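## Task

Pick up the foam block sitting on the low shelf and set it completely inside the back tote; the front tote is the one closest to the open edge of the bench. The totes and the cartons beneath the bench must not be shifted or rotated. The robot must stay upright and level, since a fall or lean is a failure. The block has to rest in the tote by itself at the end, not be held there by the robot.

## Robot and tools

ROBOT. A simulated Hello Robot Stretch 3 with one arm. It has a two-wheel base (0.33 m long, 0.34 m wide) that cannot strafe, a vertical mast with a lift, and a telescoping arm pointing out of the robot's RIGHT side. To move the gripper forward or back you drive the base. Turning in place pivots around a point 0.05 m behind the front edge; with the arm pulled in and the wrist folded, the swept circle has radius 0.28 m, and an unfolded level gripper reaches beyond it. Loose objects may occasionally get nudged by an outside force.

FRAMES. Base frame: origin on the floor between the drive wheels, x forward, y left, z up. hand_pose (the point where closed fingertips meet) is reported in this frame. Odometry frame is the base frame as it was at scene start; heading is positive to the left, range -3.142 to 3.142.

execute_actions takes "actions", a list run in order (empty list just returns the current state and images). Each action: {"robot": ..., "steps": n, "until": ...}. steps is 1 to 450 control ticks at 30 per second; {"steps": n} alone only waits. "robot" is one command, a list of up to 8 commands run in sequence (items may be {"pause_s": s}, s up to 15), or {"stop": true}, which brakes everything and clears the queue. A command may contain:
- "base": exactly one of translate_m (metres, relative offset from where the base is when that command begins, forward positive, magnitude up to 1) or rotate_rad (radians, relative, counter-clockwise/left positive, magnitude up to 3.2).
- "joints": a dict of absolute targets, by name; unnamed joints keep their old target. lift_m 0 to 1.1 (arm height on mast, m); arm_m 0 to 0.52 (extension, m); wrist_yaw_rad -1.345 to 4.42 (0 along the arm, positive swings toward the robot's front, 3.0 folds over the base); wrist_pitch_rad -1.57 to 0.451 (0 level, negative tips fingers down); wrist_roll_rad -2.911 to 2.911 (0 fingers side by side); gripper_m -0.089 to 0.179 (larger is wider; the real fingertip gap is smaller, by about 0.007 nearly shut and 0.025 fully open); head_pan_rad -3.953 to 1.73 (0 forward, positive left, -1.57 faces along the arm); head_tilt_rad -1.53 to 0.419 (negative looks down).
- "contact_limits": {"arm_m": effort percent 1 to 100}, making the arm stop once its motor effort hits that level; lower is gentler.
A new command overrides at once; motions keep running between calls. Any out-of-range value rejects the entire call.
"until" ends an action early: {"robot": {"status": "ended"}} fires when nothing reads moving and no queue runs; or compare fields like lift_m, arm_m_goal, base_status, queue, queue_left, refusals with [op, value], op one of = != < <= > >=. {"any": {"status": "ended"}} fires when one motion finishes. Prefer "status ended" over "=" on readings.

SPEED. Base is fast (0.30 m/s, 1.9 rad/s) only when stowed: lift_m under 0.30, arm_m under 0.03, wrist_yaw_rad over 2.54; otherwise 0.10 m/s and 0.63 rad/s.

GRIPPER. Command a value below the object's width to grasp; smaller squeezes harder, but too hard triggers a force cutback and slipping. To let go, open at least 0.02 past where the pads made contact. Neither status nor reading proves a grasp; check the cameras.

SELF-COLLISION. Fold or unfold the wrist only with lift_m between 0.32 and 0.95, wrist_pitch_rad -0.4, roll near 0; once folded, lift may drop to 0.25. If wrist_yaw_rad is below -0.4, keep pitch at -0.5 or lower.

RESULTS. Lines include base_status (with progress and goal in brackets), joint_goals, joint_status (moving, done, off_target, contact_stop, time_out, stopped, not_commanded, torque_fault), measured_speeds, motor_effort (percent, peak in brackets, noisy and biased), refusals/queue/queue_left, base_odometry, turned_by_wheels, turned_by_imu, base_tilt (degrees, forward and right positive), lidar_m (12 ranges in 30-degree sectors counter-clockwise from straight ahead, plane 0.17 m up), wrist_depth_mm and head_depth_mm (7x7 median depths), and robot.on_its_own when the robot altered a goal, a joint is slack or off, a motor is loaded at rest, or the base leans. Lines starting refused:, dropped:, replaced: explain failed or superseded goals (counting from 0). After contact_stop the lift or arm goes slack until commanded again. A wrist servo overworked for seconds shuts off for 10 s (torque_fault); wait with steps.

zoom_image: {"camera": one of head_camera (896x504), nav_camera (672x504 fisheye), wrist_camera (644x364), "region": [x0, y0, x1, y1]} in that image's pixels from top-left, at most 504 by 504. head_camera and nav_camera move with head_pan_rad and head_tilt_rad.

finished_scene: {"scene": current scene number}; irreversible; reports success and gives the next task. Let every motion end first, because the closing stop may cut motions short.

AVOID. Tipping: pushing something rigid with the gripper above about 0.45 m, repeating a push after contact_stop, driving while gripping or pressing something fixed, snagging furniture (especially reversing). If leaning, undo the last move in small steps, pull the gripper free, and lower lift_m to about 0.2 if needed. Also avoid dropping or slamming objects, hard hits, bumping totes or cartons, and leaving the item held by the gripper.

Each tool is called after "Request:" as name(argument=value, ...), one argument or row to a line, values as JSON.

## Session

Request:
execute_actions(
  actions=[
    {"robot":{"joints":{"head_tilt_rad":-0.7,"head_pan_rad":-0.8}},"steps":60,"until":{"robot":{"status":"ended"}}},
  ],
)

Scene clock: 1.00 s.
robot.base_odometry: x=+0.000 y=+0.000 heading=+0.000 (m, m, rad; robot's odometry frame)
robot.turned_by_wheels: +0.000 (rad since the last result)
robot.turned_by_imu: +0.000 (rad since the last result)
robot.base_tilt: forward=+0.2 right=+1.8 (deg)
robot.lidar_m: 1.41 1.42 1.70 2.08 2.34 0.93 0.80 0.81 1.00 2.00 2.09 2.30
robot.head_depth_mm: 1997 2166 2327 2194 1727 1395 1187 / 2116 2262 2313 2198 1716 1400 1190 / 2228 2397 2581 2202 1706 1395 1187 / 2378 2624 2580 2195 1709 1396 1185 / 2483 2848 3046 2166 1717 1410 1189 / 2519 2744 2809 2180 1709 1400 1192 / 2214 2367 2574 2193 1704 1403 1187
robot.base_status: not_commanded
robot.joint_positions: lift_m=+0.567 arm_m=+0.002 wrist_yaw_rad=+2.916 wrist_pitch_rad=-0.348 wrist_roll_rad=+0.014 gripper_m=+0.037 head_pan_rad=-0.793 head_tilt_rad=-0.691
robot.joint_goals: lift_m=+0.567 arm_m=+0.002 wrist_yaw_rad=+2.916 wrist_pitch_rad=-0.348 wrist_roll_rad=+0.014 gripper_m=+0.037 head_pan_rad=-0.800 head_tilt_rad=-0.700
robot.joint_status: lift_m=not_commanded arm_m=not_commanded wrist_yaw_rad=not_commanded wrist_pitch_rad=not_commanded wrist_roll_rad=not_commanded gripper_m=not_commanded head_pan_rad=done head_tilt_rad=done
robot.measured_speeds: translate_m=+0.000 rotate_rad=+0.000 lift_m=+0.000 arm_m=+0.000 wrist_yaw_rad=+0.000 wrist_pitch_rad=+0.000 wrist_roll_rad=+0.000 head_pan_rad=+0.000 head_tilt_rad=+0.000
robot: refusals=0 queue=done queue_left=0
robot.motor_effort: left_wheel=+0(0) right_wheel=+0(0) lift_m=+29(29) arm_m=+0(0) wrist_yaw_rad=+0(0) wrist_pitch_rad=+4(4) wrist_roll_rad=+0(0) gripper_m=-1(0) head_pan_rad=-4(46) head_tilt_rad=-5(44) (%)
robot.hand_pose: x=+0.0308 y=+0.0797 z=+0.5961 quat_wxyz=(+0.201, +0.710, +0.042, +0.674) (m; robot's base frame)
robot.wrist_depth_mm: - - - - - - - / - - - - - - - / - - - - - - - / - - - - - - - / - - - - - - - / 980 - - 972 - 931 899 / 870 816 840 790 814 808 799
pictures: head_camera (sideways: a quarter turn clockwise sets it upright), nav_camera (sideways: a quarter turn counterclockwise sets it upright), wrist_camera
camera_calibration (this result's frames):
head_camera: T_world_to_cam=[[-0.400426, 0.461326, -0.79173, 1.05517], [0.74695, 0.664811, 0.00959521, -0.0209211], [0.530778, -0.587541, -0.610795, 0.744371], [0, 0, 0, 1]] pos_world=[0.0430496, -0.0355218, 1.29027]
nav_camera: T_world_to_cam=[[0.498983, -0.450337, 0.740414, -0.925666], [-0.705025, -0.707776, 0.044647, 0.00736225], [0.503941, -0.544288, -0.670667, 0.82791], [0, 0, 0, 1]] pos_world=[0.0498641, 0.0389707, 1.2403]
wrist_camera: T_world_to_cam=[[0.972929, -0.225881, -0.0488506, 0.0197897], [-0.157607, -0.493923, -0.855102, 0.585713], [0.169023, 0.839653, -0.516153, 0.398484], [0, 0, 0, 1]] pos_world=[0.0057054, -0.0408211, 0.70749]
Images, in order (width x height): head_camera 896x504, nav_camera 672x504, wrist_camera 644x364.

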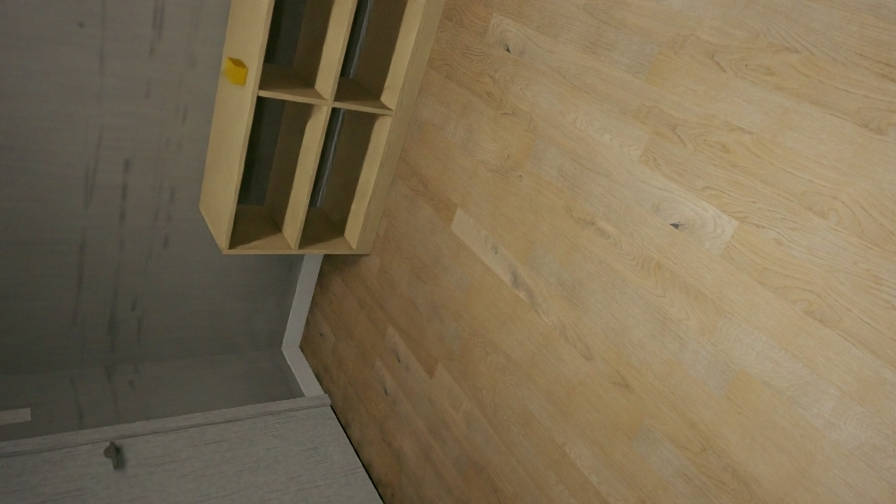

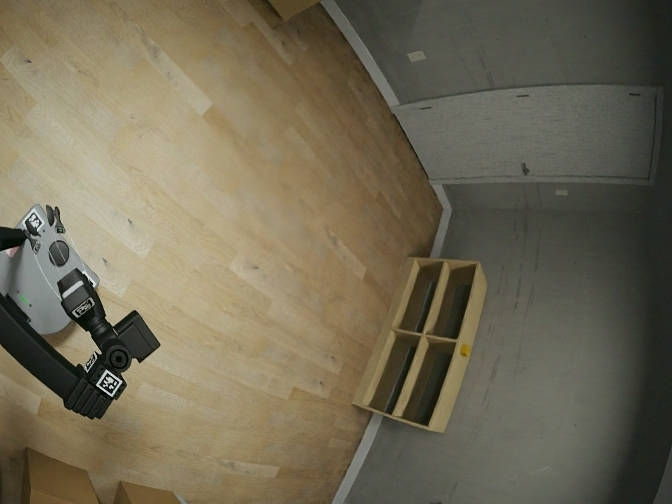

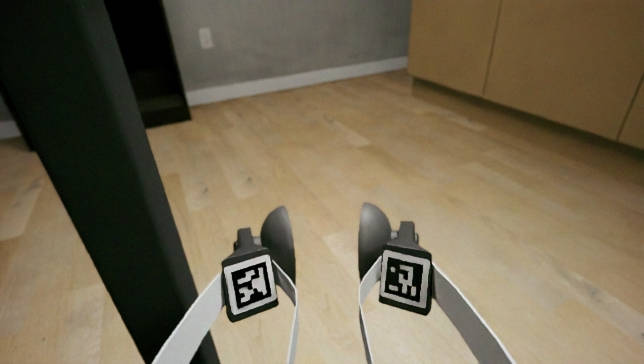

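Request:
execute_actions(
  actions=[
    {"robot":{"joints":{"head_tilt_rad":-0.6,"head_pan_rad":-2.7,"lift_m":0.28}},"steps":90,"until":{"robot":{"status":"ended"}}},
  ],
)

Scene clock: 22.40 s.
robot.base_odometry: x=+0.000 y=+0.000 heading=+0.000 (m, m, rad; robot's odometry frame)
robot.turned_by_wheels: +0.000 (rad since the last result)
robot.turned_by_imu: -0.001 (rad since the last result)
robot.base_tilt: forward=+0.2 right=+1.9 (deg)
robot.lidar_m: 1.41 1.42 1.70 2.09 2.34 0.93 0.80 0.81 1.00 1.99 2.08 2.30
robot.head_depth_mm: 1382 1491 951 1717 1471 1177 1209 / 1414 1490 824 1707 1524 1204 1235 / 1446 1520 844 1792 1735 1484 1237 / 1463 1591 898 1792 1468 1282 1237 / 1494 1624 1094 1963 1591 1289 1238 / 1544 1676 1096 1883 1589 1451 1239 / 1574 1714 1096 2199 1474 1371 1242
robot.base_status: not_commanded
robot.joint_positions: lift_m=+0.283 arm_m=+0.002 wrist_yaw_rad=+2.916 wrist_pitch_rad=-0.349 wrist_roll_rad=+0.014 gripper_m=+0.037 head_pan_rad=-2.693 head_tilt_rad=-0.606
robot.joint_goals: lift_m=+0.280 arm_m=+0.002 wrist_yaw_rad=+2.916 wrist_pitch_rad=-0.349 wrist_roll_rad=+0.014 gripper_m=+0.037 head_pan_rad=-2.700 head_tilt_rad=-0.600
robot.joint_status: lift_m=moving arm_m=not_commanded wrist_yaw_rad=not_commanded wrist_pitch_rad=not_commanded wrist_roll_rad=not_commanded gripper_m=not_commanded head_pan_rad=done head_tilt_rad=done
robot.measured_speeds: translate_m=+0.000 rotate_rad=+0.000 lift_m=-0.034 arm_m=+0.000 wrist_yaw_rad=+0.000 wrist_pitch_rad=+0.000 wrist_roll_rad=+0.000 head_pan_rad=+0.000 head_tilt_rad=+0.000
robot: refusals=0 queue=running queue_left=0
robot.motor_effort: left_wheel=+0(0) right_wheel=+0(0) lift_m=+26(29) arm_m=-1(0) wrist_yaw_rad=+0(0) wrist_pitch_rad=+4(4) wrist_roll_rad=-1(0) gripper_m=+0(0) head_pan_rad=-4(51) head_tilt_rad=+4(15) (%)
robot.hand_pose: x=+0.0308 y=+0.0796 z=+0.3110 quat_wxyz=(+0.201, +0.710, +0.042, +0.673) (m; robot's base frame)
robot.wrist_depth_mm: - - - - - - - / - - - - - - - / - - - - - - - / 929 - 842 848 852 817 802 / 705 - 700 685 676 642 652 / 594 - - 561 - 552 541 / 495 501 - 483 471 468 466
pictures: head_camera (sideways: a quarter turn clockwise sets it upright), nav_camera (sideways: a quarter turn counterclockwise sets it upright), wrist_camera
camera_calibration (this result's frames):
head_camera: T_world_to_cam=[[0.503789, 0.199788, -0.840406, 1.11312], [0.38848, -0.921353, 0.0138465, -0.0242704], [-0.771544, -0.333456, -0.541781, 0.66253], [0, 0, 0, 1]] pos_world=[-0.0401759, -0.0238238, 1.29475]
nav_camera: T_world_to_cam=[[-0.528965, -0.29839, 0.794455, -0.989836], [-0.438371, 0.897653, 0.0452734, 0.00491522], [-0.726654, -0.324318, -0.605633, 0.75082], [0, 0, 0, 1]] pos_world=[0.0241525, -0.0562648, 1.24088]
wrist_camera: T_world_to_cam=[[0.972918, -0.225929, -0.0488486, 0.00586607], [-0.157794, -0.494736, -0.854598, 0.341795], [0.168911, 0.839162, -0.516988, 0.251731], [0, 0, 0, 1]] pos_world=[0.00570584, -0.0408199, 0.422526]
Images, in order (width x height): head_camera 896x504, nav_camera 672x504, wrist_camera 644x364.

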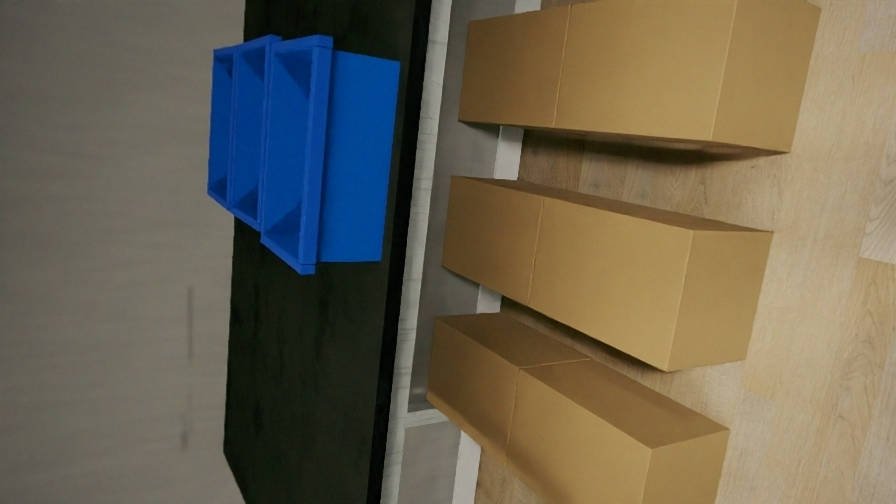

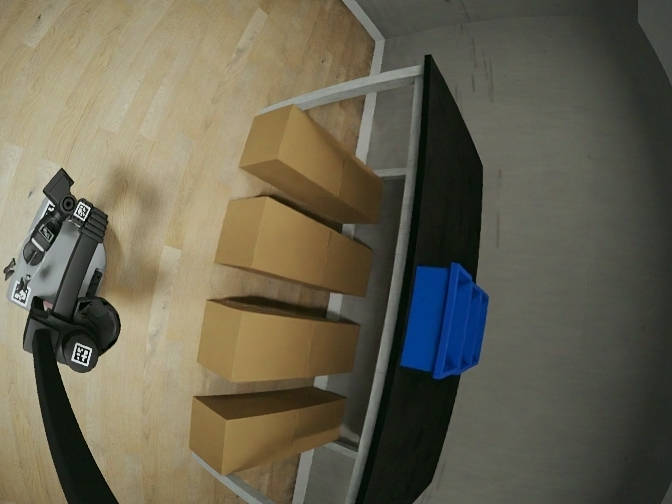

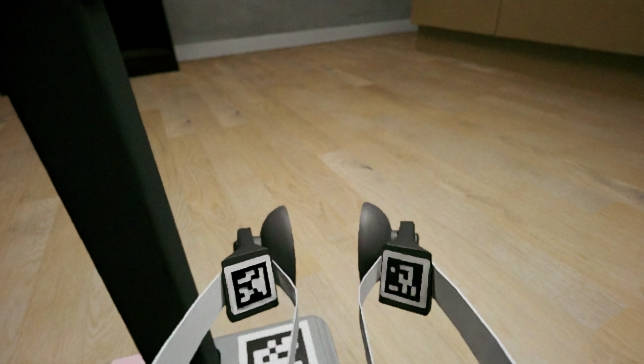

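Request:
execute_actions(
  actions=[
    {"robot":[{"base":{"rotate_rad":-0.974},"joints":{"head_tilt_rad":-0.85,"head_pan_rad":-1.57}},{"base":{"translate_m":1}},{"base":{"translate_m":0.51}},{"base":{"rotate_rad":1.16}},{"joints":{"lift_m":0.75}}],"steps":450,"until":{"robot":{"status":"ended"}}},
  ],
)

Scene clock: 45.47 s.
robot.base_odometry: x=+0.849 y=-1.249 heading=+0.186 (m, m, rad; robot's odometry frame)
robot.turned_by_wheels: +0.186 (rad since the last result)
robot.turned_by_imu: +0.185 (rad since the last result)
robot.base_tilt: forward=+0.3 right=+1.6 (deg)
robot.lidar_m: 1.46 1.53 1.58 3.10 1.99 1.46 1.83 1.43 0.80 0.59 0.94 0.88
robot.head_depth_mm: 833 957 1097 954 1167 1266 1122 / 828 947 1094 959 1165 1252 1172 / 826 953 1088 957 1170 1263 1167 / 824 943 1081 948 1139 1266 1169 / 821 937 1081 931 1082 1261 1138 / 816 932 1084 953 1102 1268 1132 / 810 930 1084 955 1107 1268 1122
robot.base_status: done (rotate_rad +1.1599 of +1.1600)
robot.joint_positions: lift_m=+0.544 arm_m=+0.002 wrist_yaw_rad=+2.916 wrist_pitch_rad=-0.349 wrist_roll_rad=+0.014 gripper_m=+0.037 head_pan_rad=-1.577 head_tilt_rad=-0.840
robot.joint_goals: lift_m=+0.750 arm_m=+0.002 wrist_yaw_rad=+2.916 wrist_pitch_rad=-0.349 wrist_roll_rad=+0.014 gripper_m=+0.037 head_pan_rad=-1.570 head_tilt_rad=-0.850
robot.joint_status: lift_m=moving arm_m=not_commanded wrist_yaw_rad=not_commanded wrist_pitch_rad=not_commanded wrist_roll_rad=not_commanded gripper_m=not_commanded head_pan_rad=done head_tilt_rad=done
robot.measured_speeds: translate_m=+0.000 rotate_rad=+0.000 lift_m=+0.110 arm_m=+0.000 wrist_yaw_rad=+0.000 wrist_pitch_rad=+0.000 wrist_roll_rad=+0.000 head_pan_rad=+0.000 head_tilt_rad=+0.000
robot: refusals=0 queue=running queue_left=0
robot.motor_effort: left_wheel=-1(7) right_wheel=+2(12) lift_m=+33(35) arm_m=-1(1) wrist_yaw_rad=+0(0) wrist_pitch_rad=+4(4) wrist_roll_rad=+0(0) gripper_m=+0(0) head_pan_rad=+3(52) head_tilt_rad=-6(29) (%)
robot.hand_pose: x=+0.0308 y=+0.0796 z=+0.5722 quat_wxyz=(+0.201, +0.710, +0.043, +0.673) (m; robot's base frame)
robot.wrist_depth_mm: - - - - - - - / - - - - - - - / - - - - - - - / - - - - - - - / - - - - - - - / 980 - - 921 - 882 881 / 830 811 788 764 781 758 754
pictures: head_camera (sideways: a quarter turn clockwise sets it upright), nav_camera (sideways: a quarter turn counterclockwise sets it upright), wrist_camera
camera_calibration (this result's frames):
head_camera: T_world_to_cam=[[0.042803, 0.720202, -0.692443, 0.923063], [0.998346, -0.0574514, 0.00195766, -0.0125102], [-0.0383719, -0.691382, -0.72147, 0.8918], [0, 0, 0, 1]] pos_world=[0.00719978, -0.0489363, 1.2826]
nav_camera: T_world_to_cam=[[0.0347989, -0.773707, 0.632587, -0.782322], [-0.999035, -0.00996378, 0.0427709, 0.0116067], [-0.0267892, -0.633465, -0.773308, 0.964634], [0, 0, 0, 1]] pos_world=[0.0646613, 0.00588911, 1.24035]
wrist_camera: T_world_to_cam=[[0.972913, -0.225954, -0.0488474, 0.0186245], [-0.157892, -0.495162, -0.854333, 0.564901], [0.168852, 0.838904, -0.517425, 0.387129], [0, 0, 0, 1]] pos_world=[0.005706, -0.0408382, 0.683834]
Images, in order (width x height): head_camera 896x504, nav_camera 672x504, wrist_camera 644x364.

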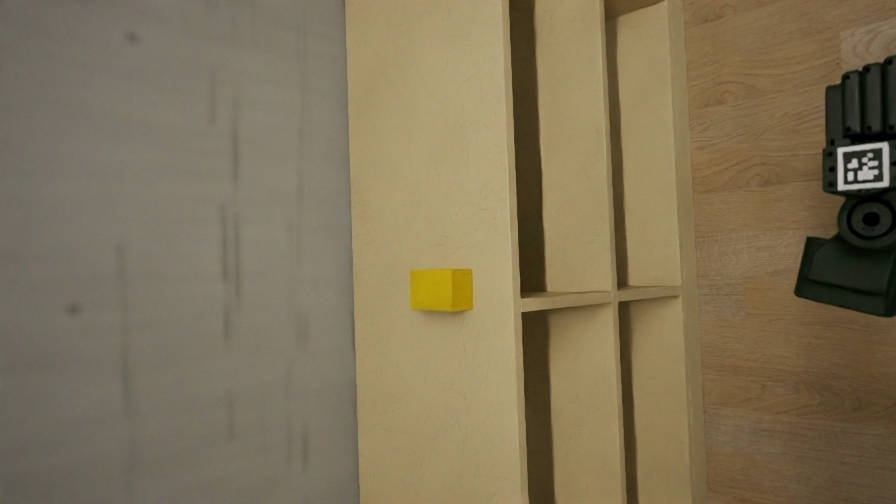

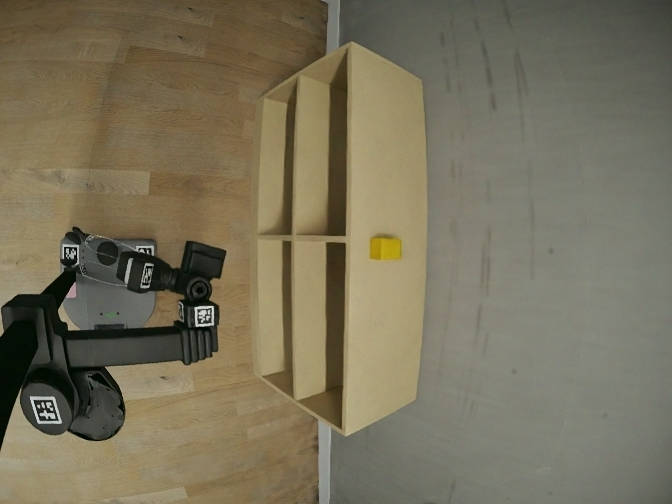

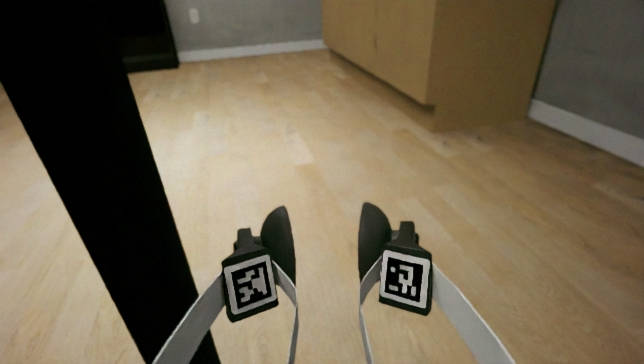

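Request:
execute_actions(
  actions=[
    {"robot":[{"joints":{"lift_m":0.75,"wrist_yaw_rad":0,"wrist_pitch_rad":-0.4,"wrist_roll_rad":0,"gripper_m":0.15}},{"base":{"translate_m":0.07},"joints":{"arm_m":0.2,"wrist_pitch_rad":-0.7}}],"steps":450,"until":{"robot":{"status":"ended"}}},
  ],
)

Scene clock: 61.43 s.
robot.base_odometry: x=+0.918 y=-1.236 heading=+0.186 (m, m, rad; robot's odometry frame)
robot.turned_by_wheels: +0.000 (rad since the last result)
robot.turned_by_imu: -0.001 (rad since the last result)
robot.base_tilt: forward=+0.2 right=+1.7 (deg)
robot.lidar_m: 1.39 1.45 1.54 2.84 2.09 1.53 1.84 1.43 0.85 0.59 0.84 0.82
robot.head_depth_mm: 833 960 1094 959 1165 - - / 826 954 1093 1017 - 1266 1126 / 822 949 1085 1021 1328 1267 1123 / 824 937 1084 958 1102 1262 1126 / 816 939 1082 949 1107 1274 1125 / 813 936 1085 957 1099 1265 1122 / 811 930 1080 952 1101 1263 1126
robot.base_status: done (translate_m +0.0700 of +0.0700)
robot.joint_positions: lift_m=+0.750 arm_m=+0.200 wrist_yaw_rad=+0.002 wrist_pitch_rad=-0.710 wrist_roll_rad=+0.002 gripper_m=+0.150 head_pan_rad=-1.577 head_tilt_rad=-0.840
robot.joint_goals: lift_m=+0.750 arm_m=+0.200 wrist_yaw_rad=+0.000 wrist_pitch_rad=-0.700 wrist_roll_rad=+0.000 gripper_m=+0.150 head_pan_rad=-1.570 head_tilt_rad=-0.850
robot.joint_status: lift_m=done arm_m=done wrist_yaw_rad=done wrist_pitch_rad=done wrist_roll_rad=done gripper_m=done head_pan_rad=done head_tilt_rad=done
robot.measured_speeds: translate_m=+0.000 rotate_rad=+0.000 lift_m=+0.000 arm_m=+0.000 wrist_yaw_rad=+0.000 wrist_pitch_rad=+0.000 wrist_roll_rad=+0.000 head_pan_rad=+0.000 head_tilt_rad=+0.000
robot: refusals=0 queue=done queue_left=0
robot.motor_effort: left_wheel=-2(3) right_wheel=+3(8) lift_m=+32(33) arm_m=+3(5) wrist_yaw_rad=-3(4) wrist_pitch_rad=+3(5) wrist_roll_rad=-2(2) gripper_m=+0(81) head_pan_rad=+4(4) head_tilt_rad=-6(6) (%)
robot.hand_pose: x=-0.0212 y=-0.5233 z=+0.7033 quat_wxyz=(+0.663, +0.246, -0.663, -0.246) (m; robot's base frame)
robot.wrist_depth_mm: 513 512 500 488 488 477 467 / 429 425 423 347 407 406 403 / 373 366 360 317 350 350 345 / 320 318 316 314 311 309 305 / 294 296 294 310 553 573 576 / 550 - 537 531 536 528 540 / 516 750 725 721 753 758 735
pictures: head_camera (sideways: a quarter turn clockwise sets it upright), nav_camera (sideways: a quarter turn counterclockwise sets it upright), wrist_camera
camera_calibration (this result's frames):
head_camera: T_world_to_cam=[[0.0428026, 0.720202, -0.692443, 0.923063], [0.998346, -0.0574509, 0.00195766, -0.0125102], [-0.0383716, -0.691382, -0.72147, 0.8918], [0, 0, 0, 1]] pos_world=[0.0071998, -0.0489363, 1.2826]
nav_camera: T_world_to_cam=[[0.0347993, -0.773707, 0.632587, -0.782322], [-0.999035, -0.00996426, 0.0427709, 0.0116067], [-0.0267889, -0.633465, -0.773308, 0.964635], [0, 0, 0, 1]] pos_world=[0.0646613, 0.00588915, 1.24035]
wrist_camera: T_world_to_cam=[[-0.999301, 0.0102109, -0.035952, 0.012074], [0.0302331, 0.786386, -0.616995, 0.87788], [0.0219721, -0.617651, -0.786145, 0.393098], [0, 0, 0, 1]] pos_world=[-0.0231126, -0.447678, 0.851114]
Images, in order (width x height): head_camera 896x504, nav_camera 672x504, wrist_camera 644x364.

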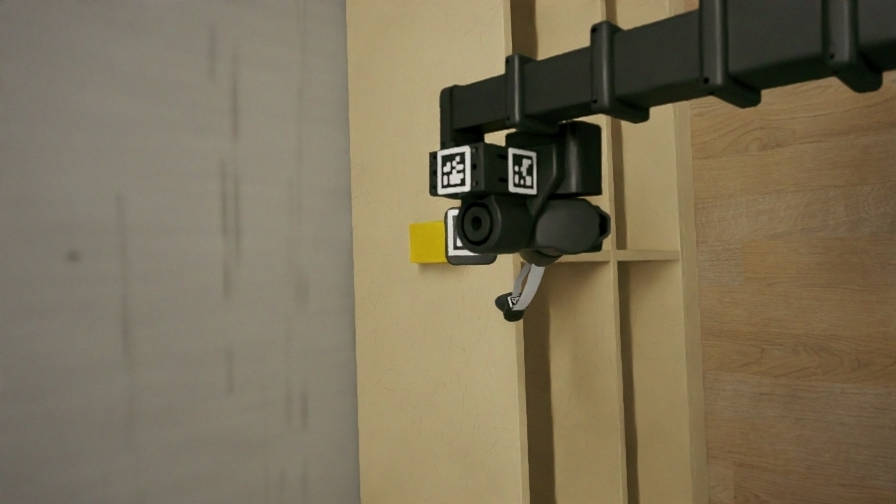

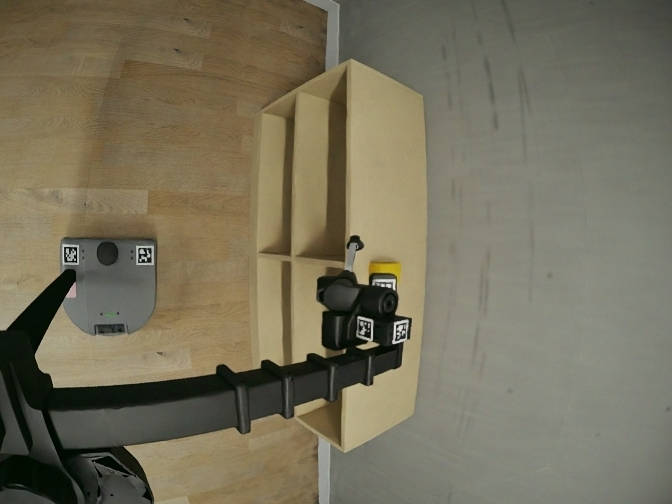

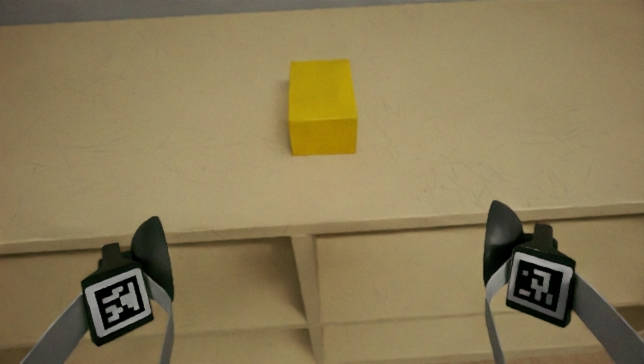

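Request:
execute_actions(
  actions=[
    {"robot":[{"joints":{"arm_m":0.385}},{"joints":{"lift_m":0.68}}],"steps":450,"until":{"robot":{"status":"ended"}}},
  ],
)

Scene clock: 70.23 s.
robot.base_odometry: x=+0.918 y=-1.236 heading=+0.186 (m, m, rad; robot's odometry frame)
robot.turned_by_wheels: +0.000 (rad since the last result)
robot.turned_by_imu: -0.001 (rad since the last result)
robot.base_tilt: forward=+0.3 right=+1.8 (deg)
robot.lidar_m: 1.39 1.46 1.54 2.85 2.09 1.53 1.84 1.42 0.85 0.59 0.84 0.82
robot.head_depth_mm: 831 955 1090 958 1158 1269 - / 830 949 1089 986 - - 1135 / 822 947 1085 905 1128 1267 1132 / 824 942 1079 924 1101 1273 1121 / 819 937 1080 957 1106 1263 1125 / 813 930 1083 952 1107 1265 1130 / 810 930 1087 953 1105 1267 1125
robot.base_status: done (translate_m +0.0700 of +0.0700)
robot.joint_positions: lift_m=+0.680 arm_m=+0.385 wrist_yaw_rad=+0.002 wrist_pitch_rad=-0.710 wrist_roll_rad=+0.002 gripper_m=+0.150 head_pan_rad=-1.577 head_tilt_rad=-0.840
robot.joint_goals: lift_m=+0.680 arm_m=+0.385 wrist_yaw_rad=+0.000 wrist_pitch_rad=-0.700 wrist_roll_rad=+0.000 gripper_m=+0.150 head_pan_rad=-1.570 head_tilt_rad=-0.850
robot.joint_status: lift_m=done arm_m=done wrist_yaw_rad=done wrist_pitch_rad=done wrist_roll_rad=done gripper_m=done head_pan_rad=done head_tilt_rad=done
robot.measured_speeds: translate_m=+0.000 rotate_rad=+0.000 lift_m=+0.000 arm_m=+0.000 wrist_yaw_rad=+0.000 wrist_pitch_rad=+0.000 wrist_roll_rad=+0.000 head_pan_rad=+0.000 head_tilt_rad=+0.000
robot: refusals=0 queue=done queue_left=0
robot.motor_effort: left_wheel=-2(2) right_wheel=+2(2) lift_m=+26(33) arm_m=+3(2) wrist_yaw_rad=-3(3) wrist_pitch_rad=+3(3) wrist_roll_rad=-1(1) gripper_m=-1(1) head_pan_rad=+4(4) head_tilt_rad=-5(5) (%)
robot.hand_pose: x=-0.0213 y=-0.7083 z=+0.6335 quat_wxyz=(+0.663, +0.246, -0.663, -0.246) (m; robot's base frame)
robot.wrist_depth_mm: 351 347 351 347 340 340 331 / 303 298 294 289 289 285 280 / 259 258 255 254 249 248 246 / 226 226 222 163 214 218 216 / 201 205 198 146 191 199 194 / 185 - 176 131 170 175 178 / - 163 162 147 159 160 160
pictures: head_camera (sideways: a quarter turn clockwise sets it upright), nav_camera (sideways: a quarter turn counterclockwise sets it upright), wrist_camera
camera_calibration (this result's frames):
head_camera: T_world_to_cam=[[0.0428025, 0.720202, -0.692443, 0.923063], [0.998346, -0.0574508, 0.00195766, -0.0125102], [-0.0383715, -0.691382, -0.72147, 0.8918], [0, 0, 0, 1]] pos_world=[0.00719981, -0.0489363, 1.2826]
nav_camera: T_world_to_cam=[[0.0347994, -0.773707, 0.632587, -0.782322], [-0.999035, -0.00996438, 0.0427709, 0.0116067], [-0.0267889, -0.633465, -0.773308, 0.964634], [0, 0, 0, 1]] pos_world=[0.0646613, 0.00588915, 1.24035]
wrist_camera: T_world_to_cam=[[-0.9993, 0.0103615, -0.0359457, 0.0115308], [0.0303361, 0.786706, -0.616583, 0.980177], [0.02189, -0.617242, -0.786469, 0.224494], [0, 0, 0, 1]] pos_world=[-0.0231262, -0.632663, 0.781332]
Images, in order (width x height): head_camera 896x504, nav_camera 672x504, wrist_camera 644x364.

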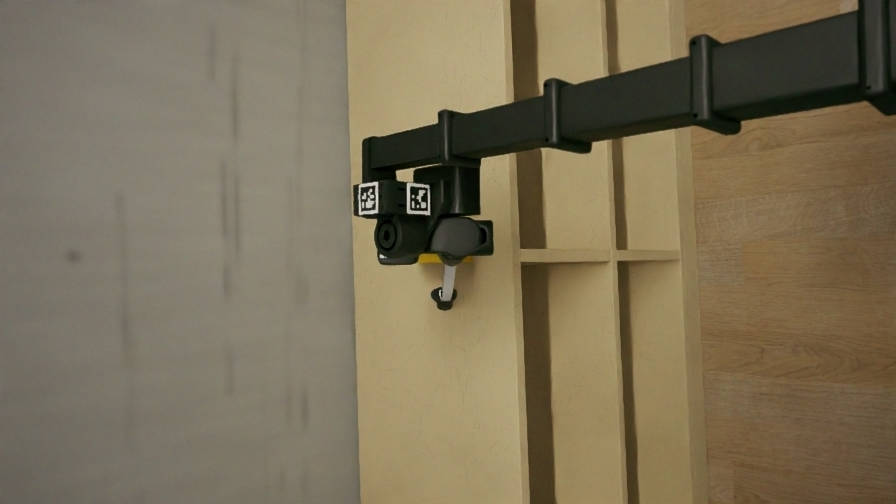

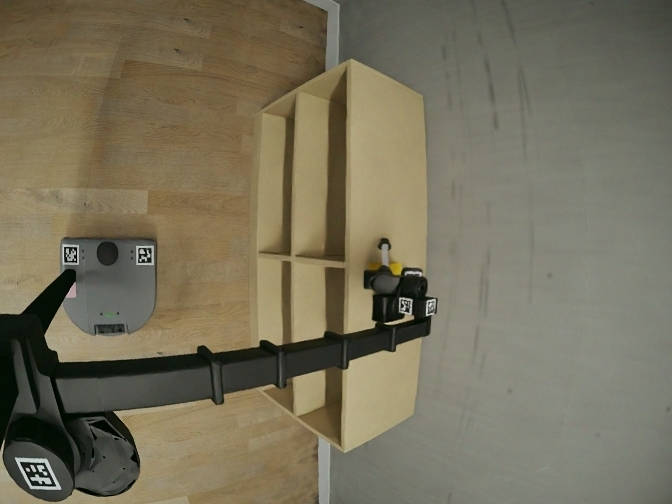

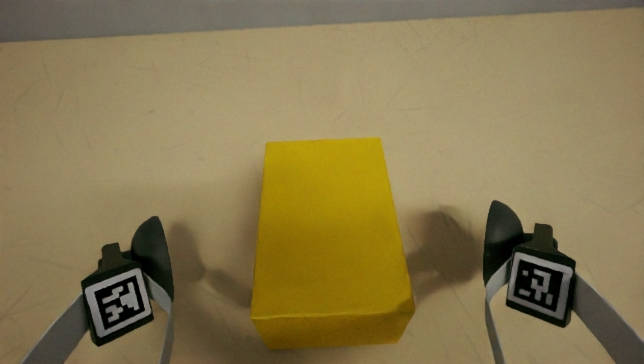

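Request:
execute_actions(
  actions=[
    {"robot":[{"joints":{"lift_m":0.668}},{"joints":{"gripper_m":0.02}},{"joints":{"lift_m":0.75}},{"joints":{"arm_m":0,"wrist_pitch_rad":-0.4}}],"steps":450,"until":{"robot":{"status":"ended"}}},
  ],
)

Scene clock: 94.63 s.
robot.base_odometry: x=+0.918 y=-1.236 heading=+0.186 (m, m, rad; robot's odometry frame)
robot.turned_by_wheels: +0.000 (rad since the last result)
robot.turned_by_imu: -0.002 (rad since the last result)
robot.base_tilt: forward=+0.4 right=+1.8 (deg)
robot.lidar_m: 1.39 1.45 1.54 2.85 2.09 1.53 1.84 1.43 0.85 0.59 0.84 0.82
robot.head_depth_mm: 833 953 1093 958 1163 1299 - / 828 953 1091 952 1163 1293 - / 826 943 1090 958 1134 1293 - / 821 940 1089 954 880 1267 1127 / 817 938 1081 955 1103 1267 1127 / 815 931 1084 958 1105 1273 1129 / 812 929 1085 955 1108 1261 1128
robot.base_status: done (translate_m +0.0700 of +0.0700)
robot.joint_positions: lift_m=+0.750 arm_m=+0.002 wrist_yaw_rad=+0.002 wrist_pitch_rad=-0.424 wrist_roll_rad=+0.002 gripper_m=+0.030 head_pan_rad=-1.577 head_tilt_rad=-0.840
robot.joint_goals: lift_m=+0.750 arm_m=+0.000 wrist_yaw_rad=+0.000 wrist_pitch_rad=-0.400 wrist_roll_rad=+0.000 gripper_m=+0.029 head_pan_rad=-1.570 head_tilt_rad=-0.850
robot.joint_status: lift_m=done arm_m=done wrist_yaw_rad=done wrist_pitch_rad=done wrist_roll_rad=done gripper_m=done head_pan_rad=done head_tilt_rad=done
robot.measured_speeds: translate_m=+0.000 rotate_rad=+0.000 lift_m=+0.000 arm_m=+0.000 wrist_yaw_rad=+0.000 wrist_pitch_rad=+0.000 wrist_roll_rad=+0.000 head_pan_rad=+0.000 head_tilt_rad=+0.000
robot: refusals=0 queue=done queue_left=0
robot.on_its_own: gripper_m is held at +0.029, not at your +0.020, by its stall guard, which is not easing now
robot.motor_effort: left_wheel=-1(2) right_wheel=+2(4) lift_m=+33(34) arm_m=-3(4) wrist_yaw_rad=-2(6) wrist_pitch_rad=+7(8) wrist_roll_rad=-1(2) gripper_m=-19(96) head_pan_rad=+4(4) head_tilt_rad=-5(5) (%)
robot.hand_pose: x=-0.0211 y=-0.3708 z=+0.7611 quat_wxyz=(+0.691, +0.150, -0.692, -0.149) (m; robot's base frame)
robot.wrist_depth_mm: 678 688 699 695 700 706 726 / 745 743 737 737 760 744 789 / 668 646 620 610 606 591 571 / 515 504 491 160 455 471 479 / 751 776 444 141 140 787 727 / 689 695 131 128 129 668 655 / 623 647 611 127 614 847 777
pictures: head_camera (sideways: a quarter turn clockwise sets it upright), nav_camera (sideways: a quarter turn counterclockwise sets it upright), wrist_camera
camera_calibration (this result's frames):
head_camera: T_world_to_cam=[[0.0428027, 0.720202, -0.692443, 0.923063], [0.998346, -0.057451, 0.00195767, -0.0125102], [-0.0383716, -0.691382, -0.72147, 0.8918], [0, 0, 0, 1]] pos_world=[0.0071998, -0.0489363, 1.2826]
nav_camera: T_world_to_cam=[[0.0347992, -0.773707, 0.632587, -0.782322], [-0.999035, -0.00996413, 0.0427709, 0.0116067], [-0.026789, -0.633465, -0.773308, 0.964634], [0, 0, 0, 1]] pos_world=[0.0646613, 0.00588913, 1.24035]
wrist_camera: T_world_to_cam=[[-0.999276, -0.000469433, -0.0380373, 0.0103342], [0.0306921, 0.580784, -0.813479, 0.866921], [0.0224733, -0.814058, -0.580349, 0.303284], [0, 0, 0, 1]] pos_world=[-0.0230966, -0.256599, 0.881626]
Images, in order (width x height): head_camera 896x504, nav_camera 672x504, wrist_camera 644x364.

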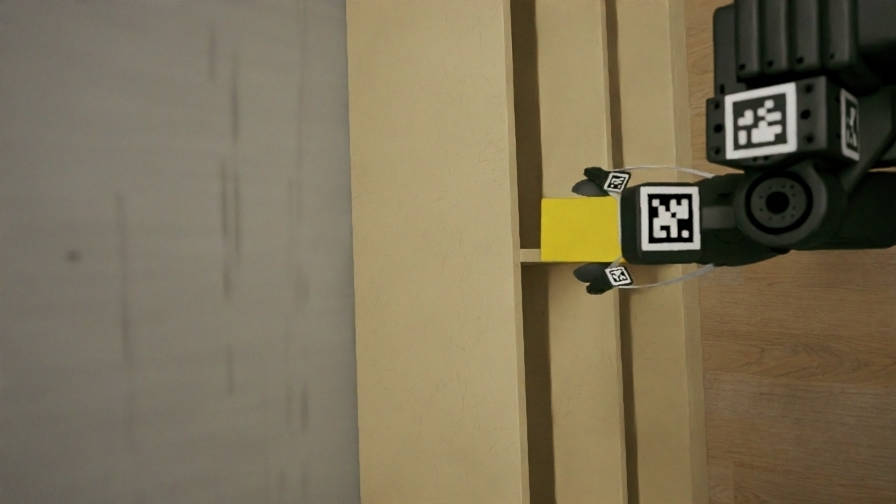

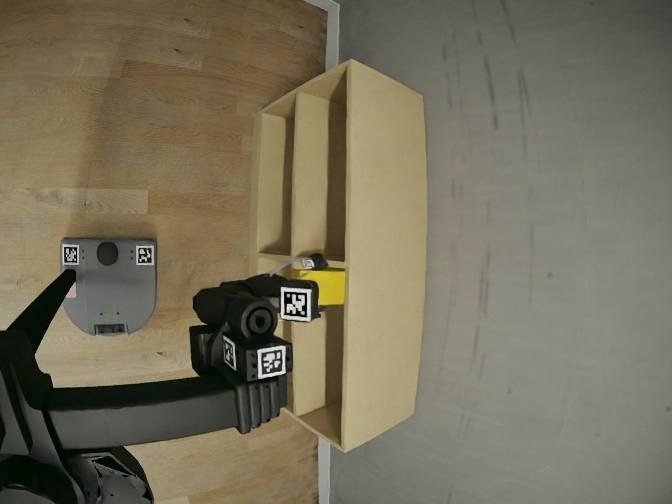

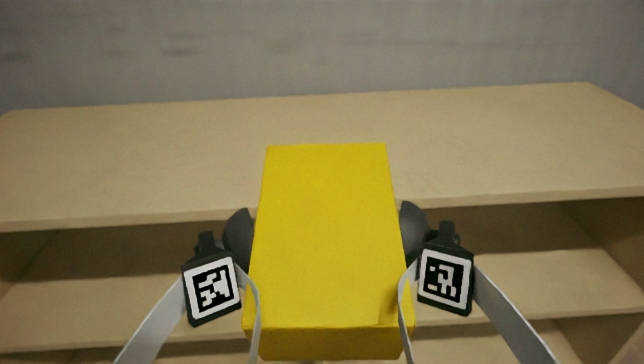

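Request:
execute_actions(
  actions=[
    {"robot":[{"joints":{"wrist_yaw_rad":2.9}},{"base":{"rotate_rad":-0.855},"joints":{"lift_m":0.29}},{"base":{"translate_m":-1}},{"base":{"translate_m":-0.71}},{"base":{"rotate_rad":-0.716},"joints":{"head_tilt_rad":-0.75}},{"joints":{"lift_m":0.9}}],"steps":450,"until":{"robot":{"status":"ended"}}},
    {"steps":300,"until":{"robot":{"status":"ended"}}},
  ],
)

Scene clock: 131.53 s.
robot.base_odometry: x=-0.424 y=-0.176 heading=-1.385 (m, m, rad; robot's odometry frame)
robot.turned_by_wheels: -1.571 (rad since the last result)
robot.turned_by_imu: -1.559 (rad since the last result)
robot.base_tilt: forward=+0.2 right=+1.7 (deg)
robot.lidar_m: 2.01 1.98 2.61 1.86 1.92 2.58 2.15 0.51 0.37 0.36 0.36 0.48
robot.head_depth_mm: 1073 1140 772 526 490 - 953 / 1073 1141 566 450 480 - 948 / 1064 882 576 447 485 - - / 1060 887 575 444 481 - 1110 / 1055 886 569 441 481 - 917 / 1046 1121 557 438 478 1090 933 / 1042 1113 771 527 496 1144 931
robot.base_status: done (rotate_rad -0.7159 of -0.7160)
robot.joint_positions: lift_m=+0.900 arm_m=+0.002 wrist_yaw_rad=+2.898 wrist_pitch_rad=-0.423 wrist_roll_rad=+0.002 gripper_m=+0.030 head_pan_rad=-1.577 head_tilt_rad=-0.754
robot.joint_goals: lift_m=+0.900 arm_m=+0.000 wrist_yaw_rad=+2.900 wrist_pitch_rad=-0.400 wrist_roll_rad=+0.000 gripper_m=+0.029 head_pan_rad=-1.570 head_tilt_rad=-0.750
robot.joint_status: lift_m=done arm_m=done wrist_yaw_rad=done wrist_pitch_rad=done wrist_roll_rad=done gripper_m=done head_pan_rad=done head_tilt_rad=done
robot.measured_speeds: translate_m=+0.000 rotate_rad=+0.000 lift_m=+0.000 arm_m=+0.000 wrist_yaw_rad=+0.000 wrist_pitch_rad=+0.000 wrist_roll_rad=+0.000 head_pan_rad=+0.000 head_tilt_rad=+0.000
robot: refusals=0 queue=done queue_left=0
robot.on_its_own: gripper_m is held at +0.029, not at your +0.020, by its stall guard, which is not easing now
robot.motor_effort: left_wheel=+1(6) right_wheel=-3(12) lift_m=+32(34) arm_m=-3(3) wrist_yaw_rad=+3(5) wrist_pitch_rad=+7(7) wrist_roll_rad=-1(1) gripper_m=-20(19) head_pan_rad=+4(5) head_tilt_rad=+2(15) (%)
robot.hand_pose: x=+0.0328 y=+0.0699 z=+0.9114 quat_wxyz=(+0.232, +0.705, +0.063, +0.668) (m; robot's base frame)
robot.wrist_depth_mm: - - - - - - - / - - - - - - - / - - - - - - - / - - - 159 - - - / - - - 141 142 - - / - - 130 127 129 - - / - - - 127 - - -
pictures: head_camera (sideways: a quarter turn clockwise sets it upright), nav_camera (sideways: a quarter turn counterclockwise sets it upright), wrist_camera
camera_calibration (this result's frames):
head_camera: T_world_to_cam=[[0.0424246, 0.657965, -0.751853, 1.00049], [0.99835, -0.0570721, 0.00638841, -0.0182791], [-0.0387065, -0.750883, -0.6593, 0.810941], [0, 0, 0, 1]] pos_world=[0.00719212, -0.0504095, 1.28699]
nav_camera: T_world_to_cam=[[0.0351494, -0.716421, 0.696782, -0.865974], [-0.999013, -0.00624539, 0.0439741, 0.0100353], [-0.0271523, -0.69764, -0.715934, 0.890026], [0, 0, 0, 1]] pos_world=[0.0646301, 0.000578032, 1.24015]
wrist_camera: T_world_to_cam=[[0.969374, -0.242625, -0.0380348, 0.0224886], [-0.170827, -0.55488, -0.814203, 0.818184], [0.176441, 0.795764, -0.579334, 0.629583], [0, 0, 0, 1]] pos_world=[0.00688423, -0.0415491, 1.03176]
Images, in order (width x height): head_camera 896x504, nav_camera 672x504, wrist_camera 644x364.

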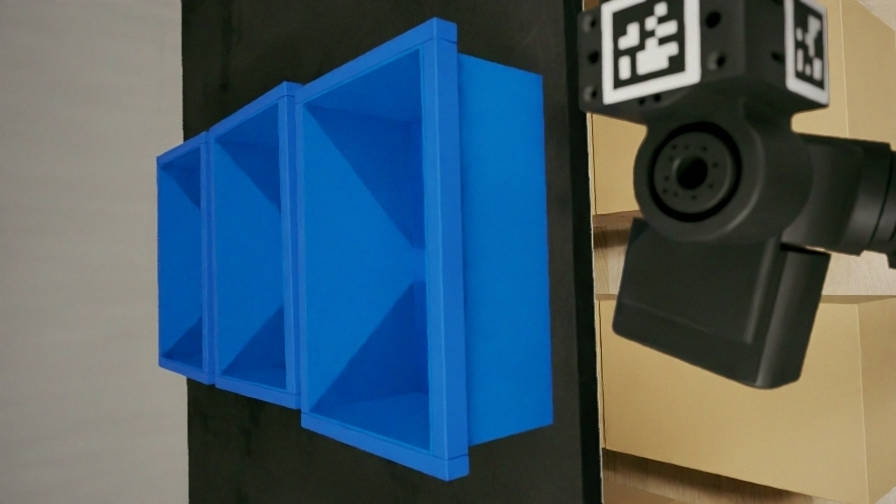

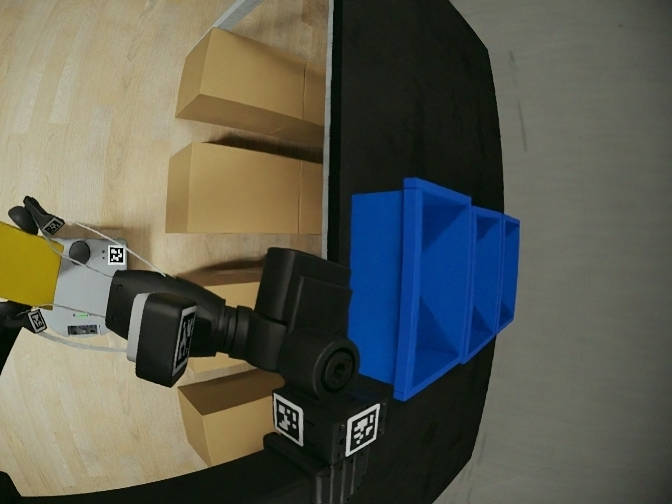

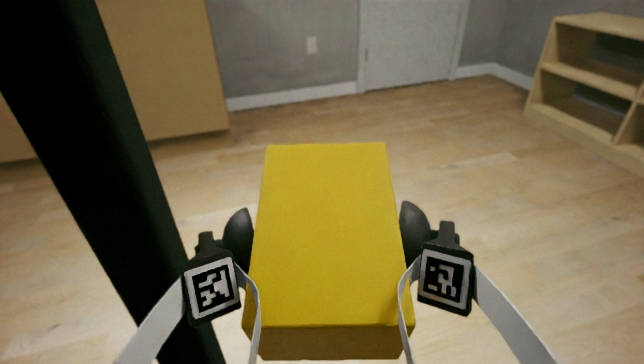

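Request:
execute_actions(
  actions=[
    {"robot":[{"base":{"translate_m":-0.26},"joints":{"wrist_yaw_rad":1.6}},{"base":{"rotate_rad":-0.45},"joints":{"lift_m":1.1}},{"base":{"translate_m":0.3},"joints":{"wrist_pitch_rad":-0.25}},{"base":{"rotate_rad":0.44},"joints":{"wrist_yaw_rad":0}},{"joints":{"arm_m":0.35}}],"steps":450,"until":{"robot":{"status":"ended"}}},
    {"steps":200,"until":{"robot":{"status":"ended"}}},
  ],
)

Scene clock: 171.47 s.
robot.base_odometry: x=-0.550 y=-0.210 heading=-1.395 (m, m, rad; robot's odometry frame)
robot.turned_by_wheels: -0.010 (rad since the last result)
robot.turned_by_imu: -0.013 (rad since the last result)
robot.base_tilt: forward=+0.2 right=+1.7 (deg)
robot.lidar_m: 0.74 2.00 2.62 2.00 2.05 2.28 2.15 0.32 0.25 0.26 0.23 0.30
robot.head_depth_mm: 959 1046 767 433 369 381 909 / 992 1042 598 480 463 378 913 / - 810 624 478 463 374 953 / - 792 632 473 463 372 1159 / 935 802 625 470 463 370 933 / 932 1000 606 463 456 365 914 / 929 1007 769 425 336 372 895
robot.base_status: done (rotate_rad +0.4399 of +0.4400)
robot.joint_positions: lift_m=+1.099 arm_m=+0.350 wrist_yaw_rad=+0.002 wrist_pitch_rad=-0.276 wrist_roll_rad=+0.002 gripper_m=+0.030 head_pan_rad=-1.577 head_tilt_rad=-0.754
robot.joint_goals: lift_m=+1.100 arm_m=+0.350 wrist_yaw_rad=+0.000 wrist_pitch_rad=-0.250 wrist_roll_rad=+0.000 gripper_m=+0.029 head_pan_rad=-1.570 head_tilt_rad=-0.750
robot.joint_status: lift_m=done arm_m=done wrist_yaw_rad=done wrist_pitch_rad=done wrist_roll_rad=done gripper_m=done head_pan_rad=done head_tilt_rad=done
robot.measured_speeds: translate_m=+0.000 rotate_rad=+0.000 lift_m=+0.000 arm_m=+0.000 wrist_yaw_rad=+0.000 wrist_pitch_rad=+0.000 wrist_roll_rad=+0.000 head_pan_rad=+0.000 head_tilt_rad=+0.000
robot: refusals=0 queue=done queue_left=0
robot.on_its_own: gripper_m is held at +0.029, not at your +0.020, by its stall guard, which is not easing now
robot.motor_effort: left_wheel=-2(4) right_wheel=+2(9) lift_m=+33(34) arm_m=+3(3) wrist_yaw_rad=-2(5) wrist_pitch_rad=+7(7) wrist_roll_rad=-1(1) gripper_m=-20(20) head_pan_rad=+3(4) head_tilt_rad=+3(3) (%)
robot.hand_pose: x=-0.0211 y=-0.7347 z=+1.1445 quat_wxyz=(+0.700, +0.098, -0.701, -0.097) (m; robot's base frame)
robot.wrist_depth_mm: 492 499 503 517 517 527 533 / 529 527 529 547 547 562 570 / 556 560 569 584 591 598 594 / 600 604 603 159 628 636 653 / 611 600 571 142 141 573 553 / 493 469 130 127 129 480 454 / 410 285 357 126 327 276 386
pictures: head_camera (sideways: a quarter turn clockwise sets it upright), nav_camera (sideways: a quarter turn counterclockwise sets it upright), wrist_camera
camera_calibration (this result's frames):
head_camera: T_world_to_cam=[[0.0424245, 0.657963, -0.751855, 1.00049], [0.99835, -0.057072, 0.00638856, -0.0182793], [-0.0387064, -0.750885, -0.659298, 0.810938], [0, 0, 0, 1]] pos_world=[0.00719213, -0.0504095, 1.28699]
nav_camera: T_world_to_cam=[[0.0351495, -0.716419, 0.696784, -0.865977], [-0.999013, -0.00624538, 0.0439741, 0.0100352], [-0.0271522, -0.697642, -0.715932, 0.890023], [0, 0, 0, 1]] pos_world=[0.0646301, 0.000577855, 1.24015]
wrist_camera: T_world_to_cam=[[-0.99927, -0.00628886, -0.0376808, 0.020122], [0.0307262, 0.453793, -0.890577, 1.38505], [0.0227, -0.891085, -0.453269, 0.0275005], [0, 0, 0, 1]] pos_world=[-0.0230743, -0.603895, 1.24672]
Images, in order (width x height): head_camera 896x504, nav_camera 672x504, wrist_camera 644x364.

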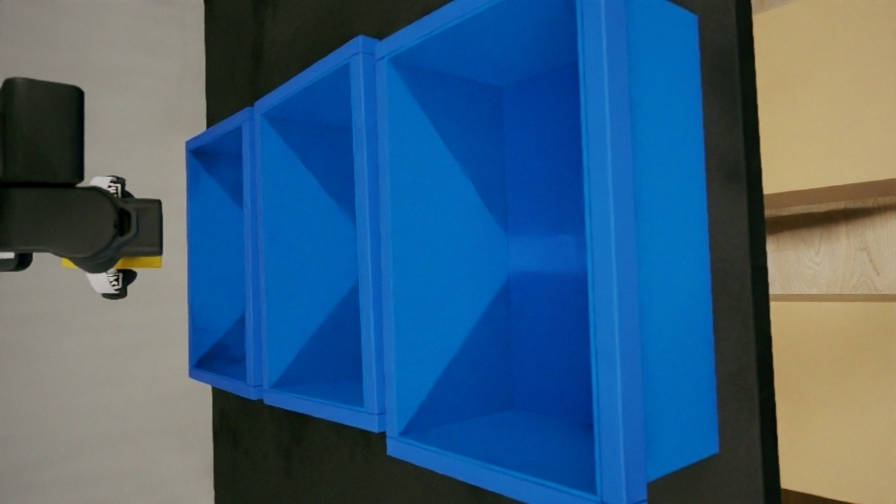

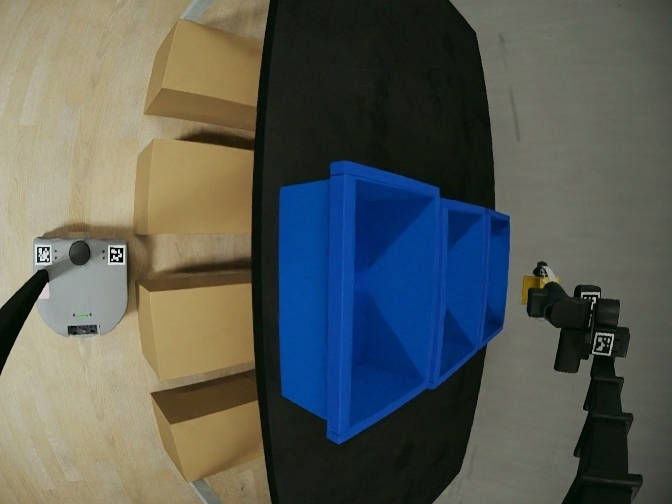

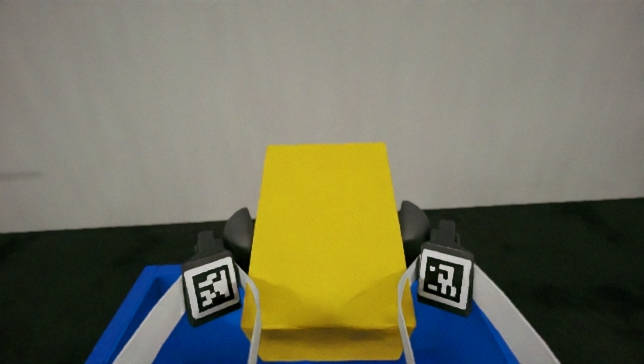

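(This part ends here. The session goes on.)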